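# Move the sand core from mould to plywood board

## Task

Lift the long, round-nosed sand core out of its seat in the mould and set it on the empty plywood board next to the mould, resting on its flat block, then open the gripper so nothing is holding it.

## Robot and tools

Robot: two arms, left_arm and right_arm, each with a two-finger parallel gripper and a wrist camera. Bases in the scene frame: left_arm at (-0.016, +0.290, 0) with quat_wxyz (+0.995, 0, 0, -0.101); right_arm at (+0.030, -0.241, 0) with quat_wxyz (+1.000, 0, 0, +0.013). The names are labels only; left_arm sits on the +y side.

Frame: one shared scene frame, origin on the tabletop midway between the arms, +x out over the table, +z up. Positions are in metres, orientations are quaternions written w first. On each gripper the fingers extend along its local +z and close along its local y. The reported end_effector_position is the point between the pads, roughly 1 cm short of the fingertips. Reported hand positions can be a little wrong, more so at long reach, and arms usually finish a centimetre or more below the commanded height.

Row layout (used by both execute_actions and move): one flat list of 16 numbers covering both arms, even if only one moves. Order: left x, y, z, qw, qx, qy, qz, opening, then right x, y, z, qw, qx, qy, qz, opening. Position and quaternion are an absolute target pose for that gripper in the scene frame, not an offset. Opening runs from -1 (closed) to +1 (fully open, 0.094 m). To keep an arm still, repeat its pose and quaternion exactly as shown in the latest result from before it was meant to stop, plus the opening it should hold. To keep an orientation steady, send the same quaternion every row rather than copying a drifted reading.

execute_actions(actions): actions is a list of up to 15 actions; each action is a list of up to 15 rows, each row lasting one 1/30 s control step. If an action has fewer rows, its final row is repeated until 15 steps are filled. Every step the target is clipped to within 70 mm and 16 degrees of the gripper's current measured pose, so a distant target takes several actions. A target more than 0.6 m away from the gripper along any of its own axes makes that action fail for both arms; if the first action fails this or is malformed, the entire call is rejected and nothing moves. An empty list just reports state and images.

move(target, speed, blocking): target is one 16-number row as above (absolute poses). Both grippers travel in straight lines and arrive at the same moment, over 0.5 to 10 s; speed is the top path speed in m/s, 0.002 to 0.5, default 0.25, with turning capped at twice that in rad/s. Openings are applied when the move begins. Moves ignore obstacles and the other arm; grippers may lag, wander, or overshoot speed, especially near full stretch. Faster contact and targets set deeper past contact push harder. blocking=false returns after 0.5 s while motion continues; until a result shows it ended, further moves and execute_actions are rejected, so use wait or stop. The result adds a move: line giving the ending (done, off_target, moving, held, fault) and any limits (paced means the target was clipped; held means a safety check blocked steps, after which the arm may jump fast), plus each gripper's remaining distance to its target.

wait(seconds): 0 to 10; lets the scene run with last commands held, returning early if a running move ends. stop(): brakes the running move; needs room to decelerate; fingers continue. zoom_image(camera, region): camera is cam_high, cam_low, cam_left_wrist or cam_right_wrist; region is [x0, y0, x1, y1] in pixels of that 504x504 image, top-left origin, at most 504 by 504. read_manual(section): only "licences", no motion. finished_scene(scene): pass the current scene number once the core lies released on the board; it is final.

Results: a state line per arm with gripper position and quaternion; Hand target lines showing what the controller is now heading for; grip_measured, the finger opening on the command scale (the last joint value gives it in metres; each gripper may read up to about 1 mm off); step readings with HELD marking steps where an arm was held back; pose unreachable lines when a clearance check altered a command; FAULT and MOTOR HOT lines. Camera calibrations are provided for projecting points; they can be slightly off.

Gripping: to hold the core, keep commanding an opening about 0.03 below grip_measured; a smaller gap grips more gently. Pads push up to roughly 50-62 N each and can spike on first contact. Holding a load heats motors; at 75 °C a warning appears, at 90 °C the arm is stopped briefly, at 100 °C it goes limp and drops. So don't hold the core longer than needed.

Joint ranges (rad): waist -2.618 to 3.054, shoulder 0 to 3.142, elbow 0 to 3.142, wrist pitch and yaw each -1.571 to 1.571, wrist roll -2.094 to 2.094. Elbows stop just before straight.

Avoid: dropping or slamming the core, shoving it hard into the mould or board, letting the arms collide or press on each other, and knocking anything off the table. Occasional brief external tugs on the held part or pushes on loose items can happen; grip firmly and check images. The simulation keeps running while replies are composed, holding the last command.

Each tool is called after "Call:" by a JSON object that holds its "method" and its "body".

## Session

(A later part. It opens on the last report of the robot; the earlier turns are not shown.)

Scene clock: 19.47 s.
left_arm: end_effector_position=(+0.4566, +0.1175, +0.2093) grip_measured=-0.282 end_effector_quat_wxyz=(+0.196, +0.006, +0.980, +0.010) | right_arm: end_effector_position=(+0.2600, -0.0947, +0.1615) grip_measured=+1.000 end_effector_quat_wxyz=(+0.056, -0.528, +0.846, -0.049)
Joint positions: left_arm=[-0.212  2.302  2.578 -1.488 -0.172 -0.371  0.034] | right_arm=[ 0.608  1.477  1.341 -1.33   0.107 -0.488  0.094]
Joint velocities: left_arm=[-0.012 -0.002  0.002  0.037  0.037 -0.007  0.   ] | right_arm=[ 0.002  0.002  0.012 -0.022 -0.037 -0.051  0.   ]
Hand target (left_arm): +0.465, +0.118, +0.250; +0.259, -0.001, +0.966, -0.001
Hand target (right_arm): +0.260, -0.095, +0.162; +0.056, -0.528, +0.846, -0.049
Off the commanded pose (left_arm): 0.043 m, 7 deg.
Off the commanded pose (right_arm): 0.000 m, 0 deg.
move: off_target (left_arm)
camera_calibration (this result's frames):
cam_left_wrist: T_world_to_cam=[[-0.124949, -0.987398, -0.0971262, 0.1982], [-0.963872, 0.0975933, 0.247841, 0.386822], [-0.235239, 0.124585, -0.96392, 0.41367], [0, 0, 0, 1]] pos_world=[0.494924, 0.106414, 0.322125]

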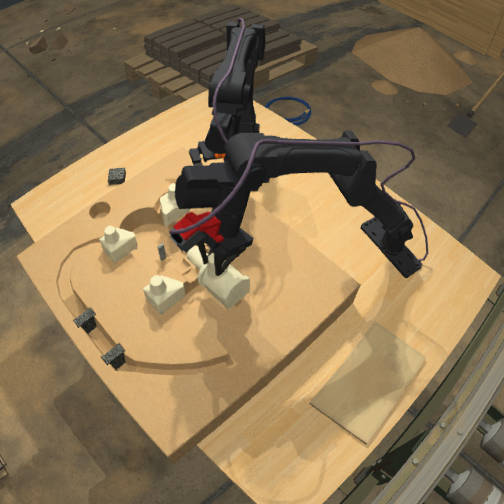

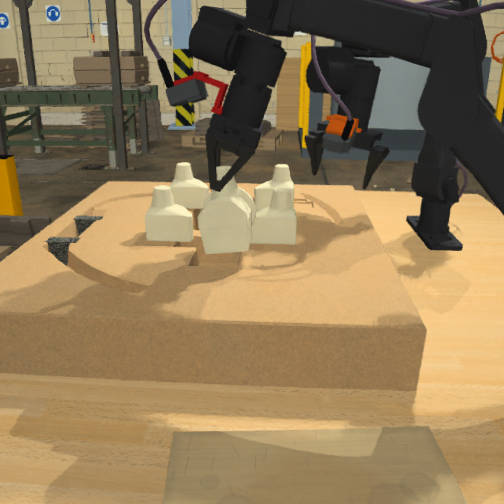

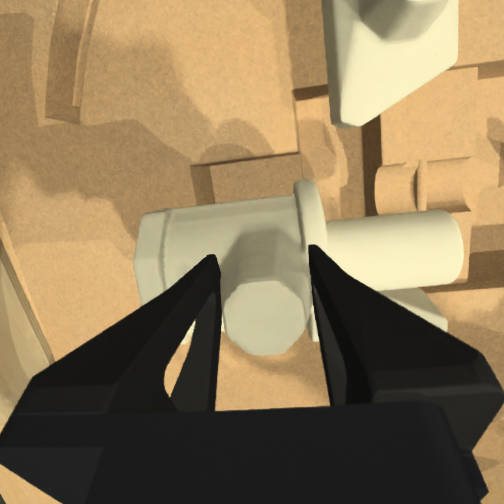

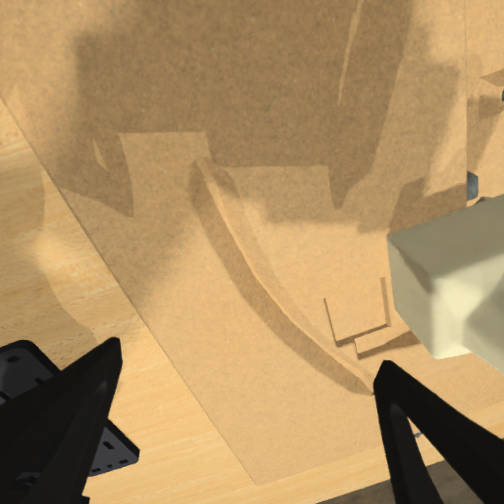

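Call:
{"method": "move", "body": {"target": [0.45,0.25,0.25,0.259,0,0.966,0,-0.32,0.26,-0.0947,0.1615,0.056,-0.528,0.846,-0.049,1], "speed": 0.12}}

Call:
{"method": "move", "body": {"target": [0.32,0.485,0.24,0.224,-0.483,0.837,0.13,-0.32,0.26,-0.0947,0.1615,0.056,-0.528,0.846,-0.049,1], "speed": 0.15}}

Call:
{"method": "move", "body": {"target": [0.32,0.485,0.14,0.224,-0.483,0.837,0.13,-0.32,0.26,-0.0947,0.1615,0.056,-0.528,0.846,-0.049,1], "speed": 0.08}}

Scene clock: 21.80 s.
left_arm: end_effector_position=(+0.4326, +0.2543, +0.2099) grip_measured=-0.282 end_effector_quat_wxyz=(+0.183, -0.004, +0.983, +0.015) | right_arm: end_effector_position=(+0.2600, -0.0947, +0.1615) grip_measured=+1.000 end_effector_quat_wxyz=(+0.056, -0.528, +0.846, -0.049)
Joint positions: left_arm=[ 0.092  1.97   2.053 -1.292 -0.069 -0.105  0.034] | right_arm=[ 0.608  1.477  1.341 -1.33   0.107 -0.488  0.094]
Joint velocities: left_arm=[-0.022  0.002 -0.017 -0.022  0.051 -0.022  0.   ] | right_arm=[ 0.012 -0.012  0.027 -0.066 -0.051 -0.007  0.   ]
Hand target (left_arm): +0.445, +0.251, +0.251; +0.259, +0.001, +0.966, +0.006
Hand target (right_arm): +0.260, -0.095, +0.162; +0.056, -0.528, +0.846, -0.049
Off the commanded pose (left_arm): 0.044 m, 9 deg.
Off the commanded pose (right_arm): 0.000 m, 0 deg.
move: off_target (left_arm)
camera_calibration (this result's frames):
cam_left_wrist: T_world_to_cam=[[-0.10739, -0.989288, -0.0988796, 0.323582], [-0.958297, 0.0765048, 0.275345, 0.347438], [-0.264831, 0.124325, -0.956247, 0.402805], [0, 0, 0, 1]] pos_world=[0.474373, 0.243456, 0.321512]

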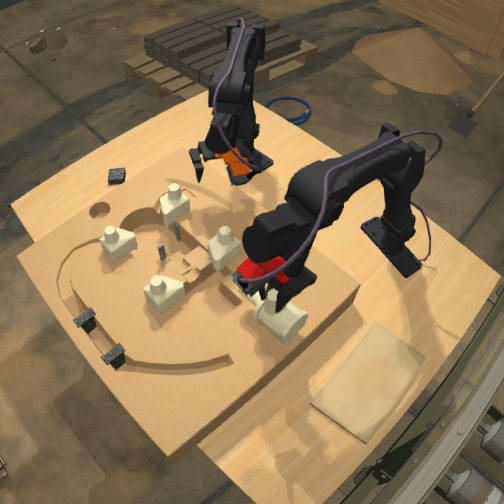

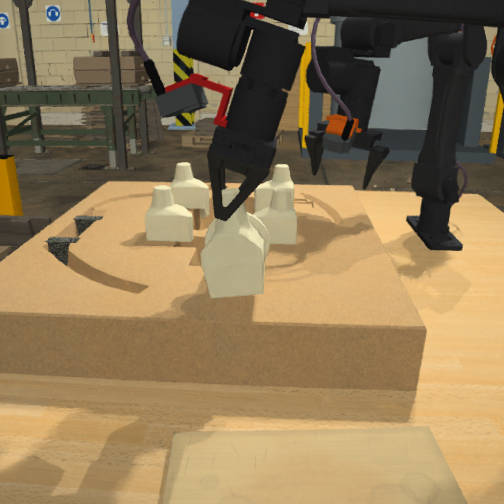

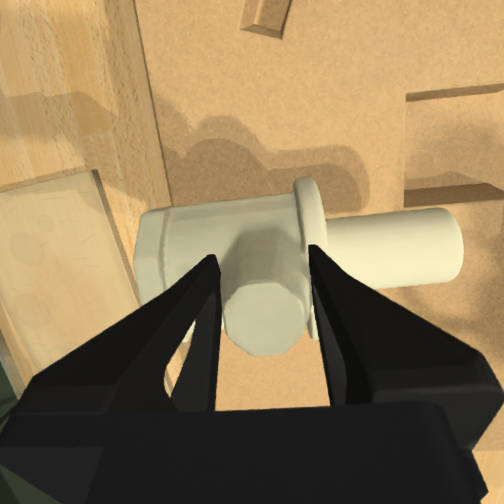

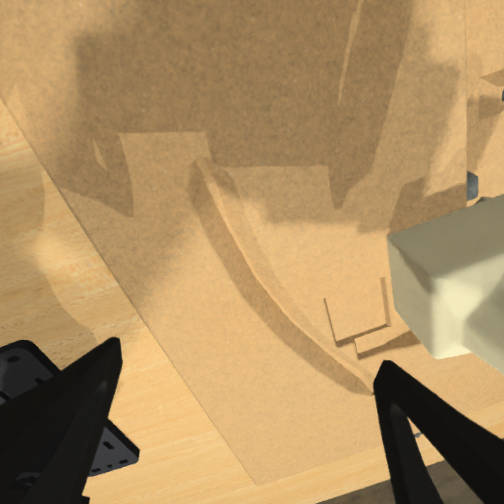

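Scene clock: 25.67 s.
left_arm: end_effector_position=(+0.3103, +0.4716, +0.2049) grip_measured=-0.282 end_effector_quat_wxyz=(+0.156, -0.470, +0.860, +0.123) | right_arm: end_effector_position=(+0.2600, -0.0947, +0.1615) grip_measured=+1.000 end_effector_quat_wxyz=(+0.056, -0.528, +0.846, -0.049)
Joint positions: left_arm=[ 0.574  1.705  1.69  -1.268 -0.281 -0.588  0.034] | right_arm=[ 0.608  1.477  1.341 -1.33   0.107 -0.488  0.094]
Joint velocities: left_arm=[ 0.012  0.017  0.002  0.007  0.051 -0.066 -0.   ] | right_arm=[ 0.002 -0.012  0.017 -0.022 -0.051 -0.007  0.   ]
Hand target (left_arm): +0.316, +0.484, +0.240; +0.224, -0.482, +0.836, +0.137
Hand target (right_arm): +0.260, -0.095, +0.162; +0.056, -0.528, +0.846, -0.049
Off the commanded pose (left_arm): 0.039 m, 8 deg.
Off the commanded pose (right_arm): 0.000 m, 0 deg.
move: off_target (left_arm)
camera_calibration (this result's frames):
cam_left_wrist: T_world_to_cam=[[0.772181, -0.62021, -0.138116, 0.0860223], [-0.578186, -0.775992, 0.252065, 0.503816], [-0.26351, -0.114783, -0.957803, 0.451336], [0, 0, 0, 1]] pos_world=[0.343806, 0.496114, 0.317178]

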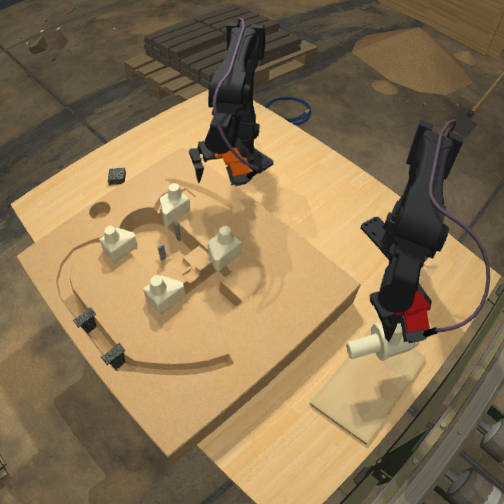

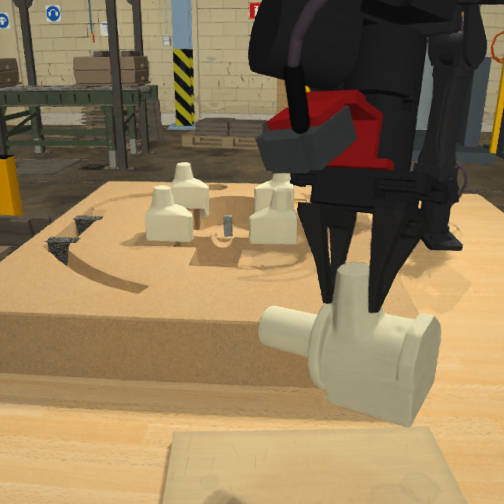

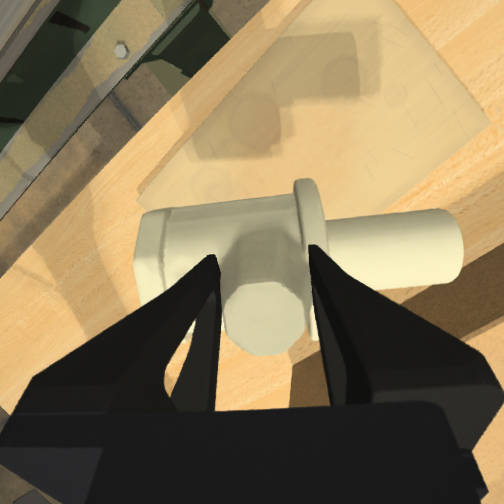

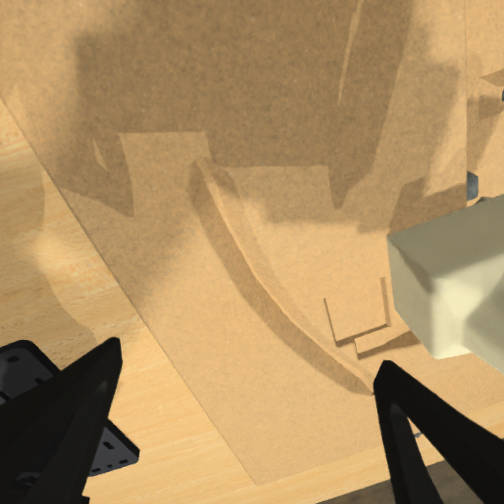

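Scene clock: 27.07 s.
left_arm: end_effector_position=(+0.3070, +0.4688, +0.1166) grip_measured=-0.282 end_effector_quat_wxyz=(+0.162, -0.474, +0.858, +0.116) | right_arm: end_effector_position=(+0.2600, -0.0947, +0.1615) grip_measured=+1.000 end_effector_quat_wxyz=(+0.056, -0.528, +0.846, -0.049)
Joint positions: left_arm=[ 0.575  1.663  1.289 -0.896 -0.271 -0.595  0.034] | right_arm=[ 0.608  1.477  1.341 -1.33   0.107 -0.488  0.094]
Joint velocities: left_arm=[-0.022  0.012 -0.066  0.139 -0.022  0.051  0.   ] | right_arm=[-0.027 -0.017 -0.007  0.037 -0.066 -0.007  0.   ]
Hand target (left_arm): +0.319, +0.484, +0.142; +0.222, -0.484, +0.836, +0.130
Hand target (right_arm): +0.260, -0.095, +0.162; +0.056, -0.528, +0.846, -0.049
Off the commanded pose (left_arm): 0.031 m, 8 deg.
Off the commanded pose (right_arm): 0.000 m, 0 deg.
move: off_target (left_arm)
camera_calibration (this result's frames):
cam_left_wrist: T_world_to_cam=[[0.777493, -0.617131, -0.12105, 0.069559], [-0.57874, -0.777434, 0.246284, 0.523509], [-0.246098, -0.121428, -0.961609, 0.363773], [0, 0, 0, 1]] pos_world=[0.338418, 0.494093, 0.229295]

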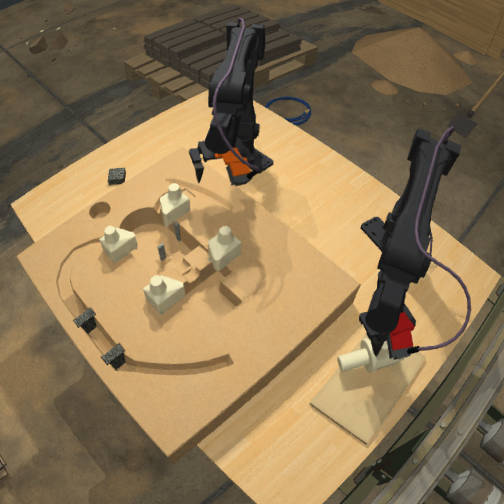

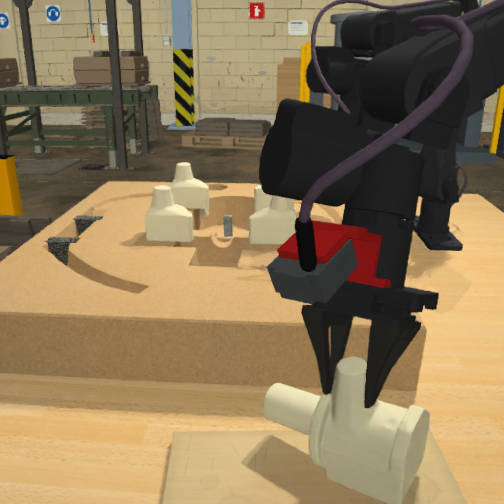

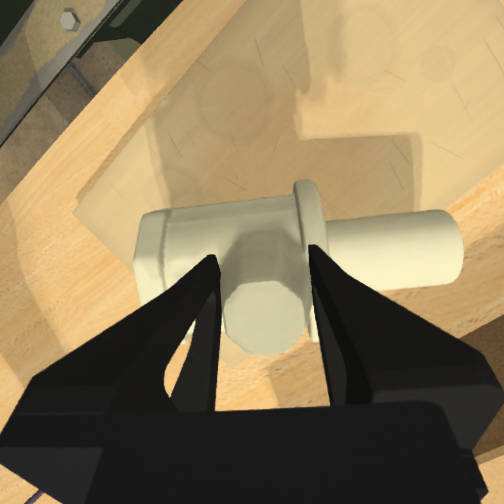

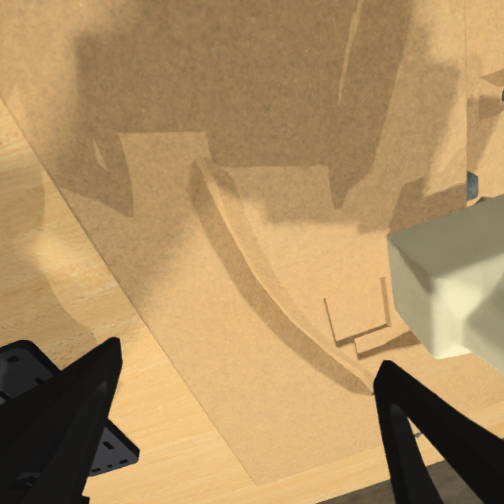

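Call:
{"method": "move", "body": {"target": [0.35,0.515,0.145,0.28,-0.576,0.75,0.18,-0.32,0.26,-0.0947,0.1615,0.056,-0.528,0.846,-0.049,1], "speed": 0.06}}

Call:
{"method": "move", "body": {"target": [0.35,0.515,0.12,0.28,-0.576,0.75,0.18,-0.32,0.26,-0.0947,0.1615,0.056,-0.528,0.846,-0.049,1], "speed": 0.02}}

Scene clock: 31.03 s.
left_arm: end_effector_position=(+0.3247, +0.4948, +0.1164) grip_measured=-0.282 end_effector_quat_wxyz=(+0.208, -0.568, +0.779, +0.165) | right_arm: end_effector_position=(+0.2600, -0.0947, +0.1615) grip_measured=+1.000 end_effector_quat_wxyz=(+0.056, -0.528, +0.846, -0.049)
Joint positions: left_arm=[ 0.553  1.743  1.332 -0.825 -0.429 -0.835  0.034] | right_arm=[ 0.608  1.477  1.341 -1.33   0.107 -0.488  0.094]
Joint velocities: left_arm=[-0.017  0.012 -0.022 -0.007 -0.022  0.022 -0.   ] | right_arm=[-0.002  0.017 -0.007 -0.037 -0.037 -0.022  0.   ]
Hand target (left_arm): +0.346, +0.512, +0.148; +0.277, -0.577, +0.747, +0.178
Hand target (right_arm): +0.260, -0.095, +0.162; +0.056, -0.528, +0.846, -0.049
Off the commanded pose (left_arm): 0.043 m, 9 deg.
Off the commanded pose (right_arm): 0.000 m, 0 deg.
move: off_target (left_arm)
camera_calibration (this result's frames):
cam_left_wrist: T_world_to_cam=[[0.910354, -0.398641, -0.111093, -0.0805832], [-0.387555, -0.91539, 0.108912, 0.576206], [-0.14511, -0.0560937, -0.987824, 0.308995], [0, 0, 0, 1]] pos_world=[0.341509, 0.512662, 0.233525]

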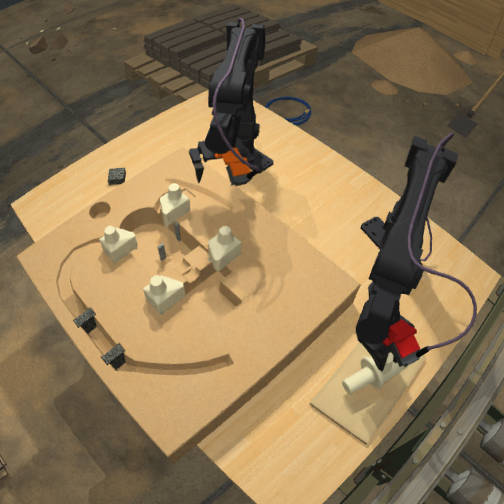

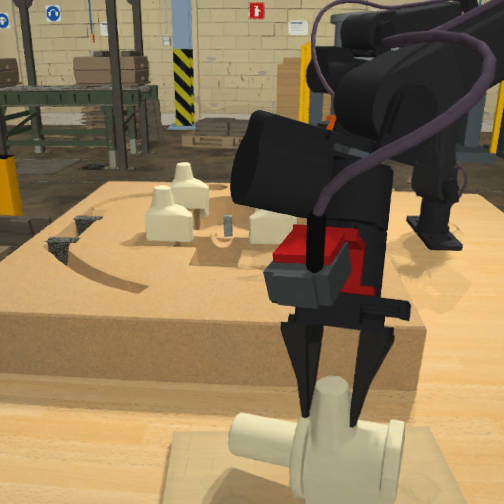

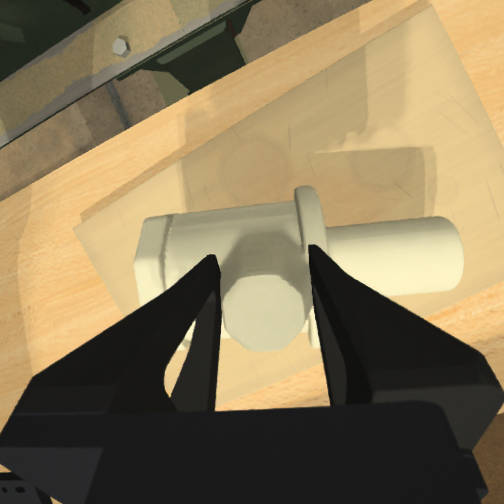

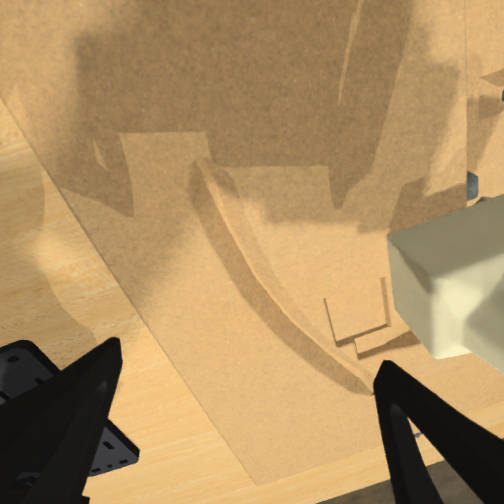

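Scene clock: 35.23 s.
left_arm: end_effector_position=(+0.3332, +0.5026, +0.1159) grip_measured=-0.282 end_effector_quat_wxyz=(+0.236, -0.568, +0.768, +0.176) | right_arm: end_effector_position=(+0.2600, -0.0947, +0.1615) grip_measured=+1.000 end_effector_quat_wxyz=(+0.056, -0.528, +0.846, -0.049)
Joint positions: left_arm=[ 0.547  1.749  1.309 -0.744 -0.47  -0.835  0.034] | right_arm=[ 0.608  1.477  1.341 -1.33   0.107 -0.488  0.094]
Joint velocities: left_arm=[-0.007 -0.007 -0.012 -0.037 -0.081  0.022 -0.   ] | right_arm=[-0.012  0.002 -0.032  0.007  0.037 -0.007  0.   ]
Hand target (left_arm): +0.348, +0.514, +0.122; +0.277, -0.576, +0.748, +0.180
Hand target (right_arm): +0.260, -0.095, +0.162; +0.056, -0.528, +0.846, -0.049
Off the commanded pose (left_arm): 0.021 m, 5 deg.
Off the commanded pose (right_arm): 0.000 m, 0 deg.
move: off_target (left_arm)
camera_calibration (this result's frames):
cam_left_wrist: T_world_to_cam=[[0.917621, -0.384877, -0.0992018, -0.0960752], [-0.382128, -0.922957, 0.0461273, 0.595982], [-0.109312, -0.00441959, -0.993998, 0.272984], [0, 0, 0, 1]] pos_world=[0.345742, 0.514295, 0.234324]

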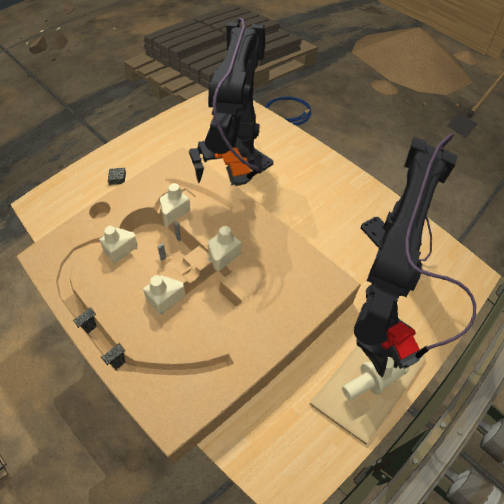

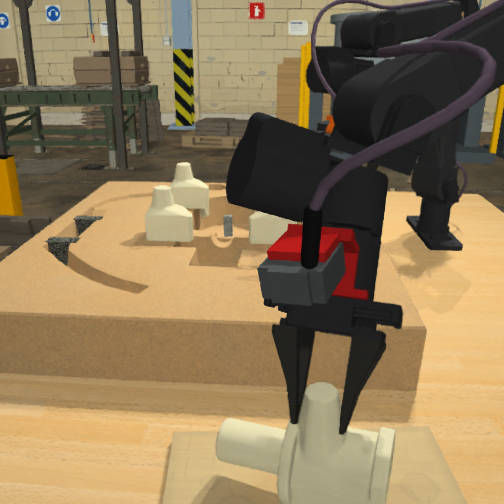

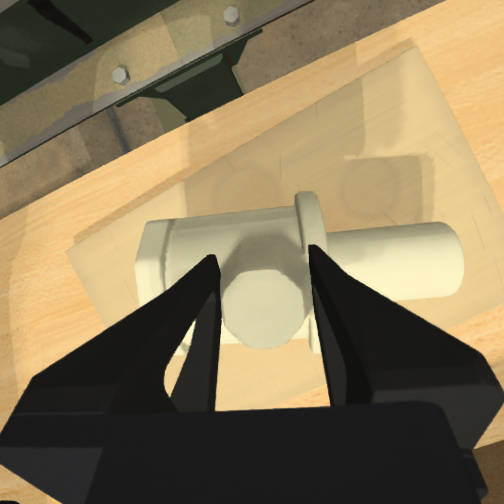

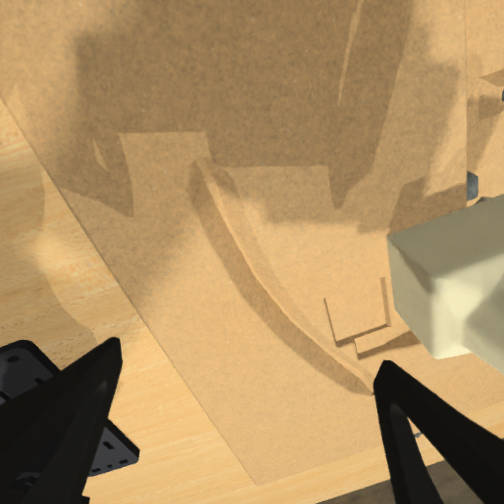

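It's resting. Release.

Call:
{"method": "move", "body": {"target": [0.335,0.503,0.19,0.236,-0.568,0.768,0.176,0,0.26,-0.0947,0.1615,0.056,-0.528,0.846,-0.049,1], "speed": 0.05}}

Scene clock: 37.43 s.
left_arm: end_effector_position=(+0.3323, +0.5016, +0.1757) grip_measured=-0.002 end_effector_quat_wxyz=(+0.223, -0.567, +0.773, +0.178) | right_arm: end_effector_position=(+0.2600, -0.0947, +0.1615) grip_measured=+1.000 end_effector_quat_wxyz=(+0.056, -0.528, +0.846, -0.049)
Joint positions: left_arm=[ 0.547  1.749  1.558 -1.021 -0.465 -0.835  0.047] | right_arm=[ 0.608  1.477  1.341 -1.33   0.107 -0.488  0.094]
Joint velocities: left_arm=[ 0.007  0.002  0.037  0.022  0.051  0.022 -0.001] | right_arm=[-0.012  0.007 -0.007 -0.022 -0.037 -0.037  0.   ]
Hand target (left_arm): +0.333, +0.503, +0.190; +0.236, -0.568, +0.768, +0.176
Hand target (right_arm): +0.260, -0.095, +0.162; +0.056, -0.528, +0.846, -0.049
Off the commanded pose (left_arm): 0.015 m, 2 deg.
Off the commanded pose (right_arm): 0.000 m, 0 deg.
move: off_target (left_arm)
camera_calibration (this result's frames):
cam_left_wrist: T_world_to_cam=[[0.914259, -0.387723, -0.11748, -0.0839262], [-0.382072, -0.92161, 0.0682412, 0.587315], [-0.134729, -0.0175044, -0.990728, 0.346747], [0, 0, 0, 1]] pos_world=[0.347844, 0.514805, 0.293593]

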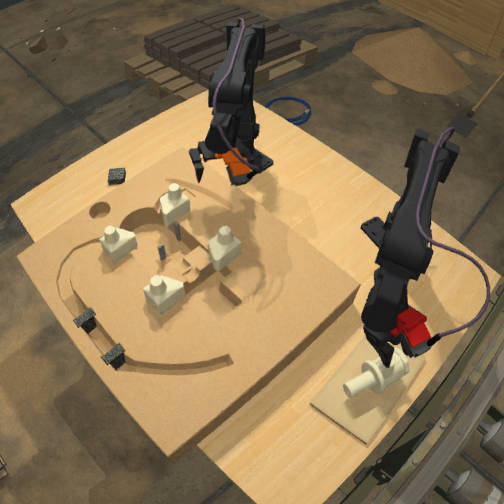

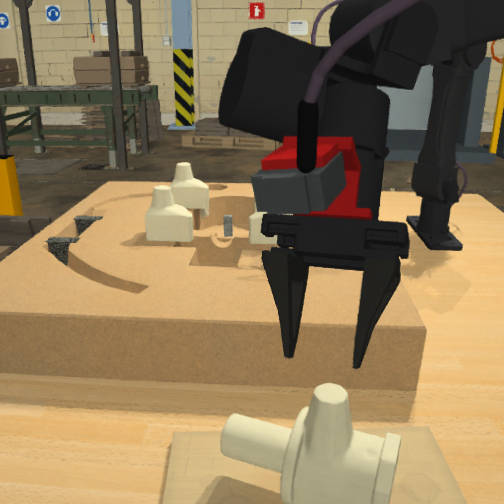

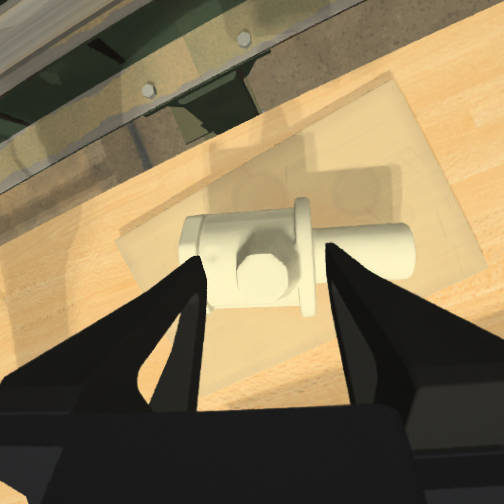

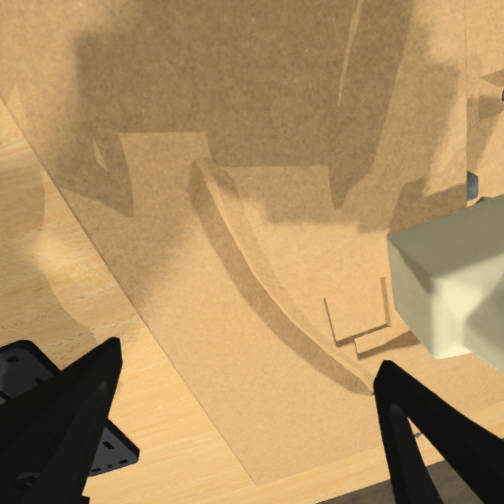

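Call:
{"method": "finished_scene", "body": {"scene": 1}}

The scene is finished: the task was done.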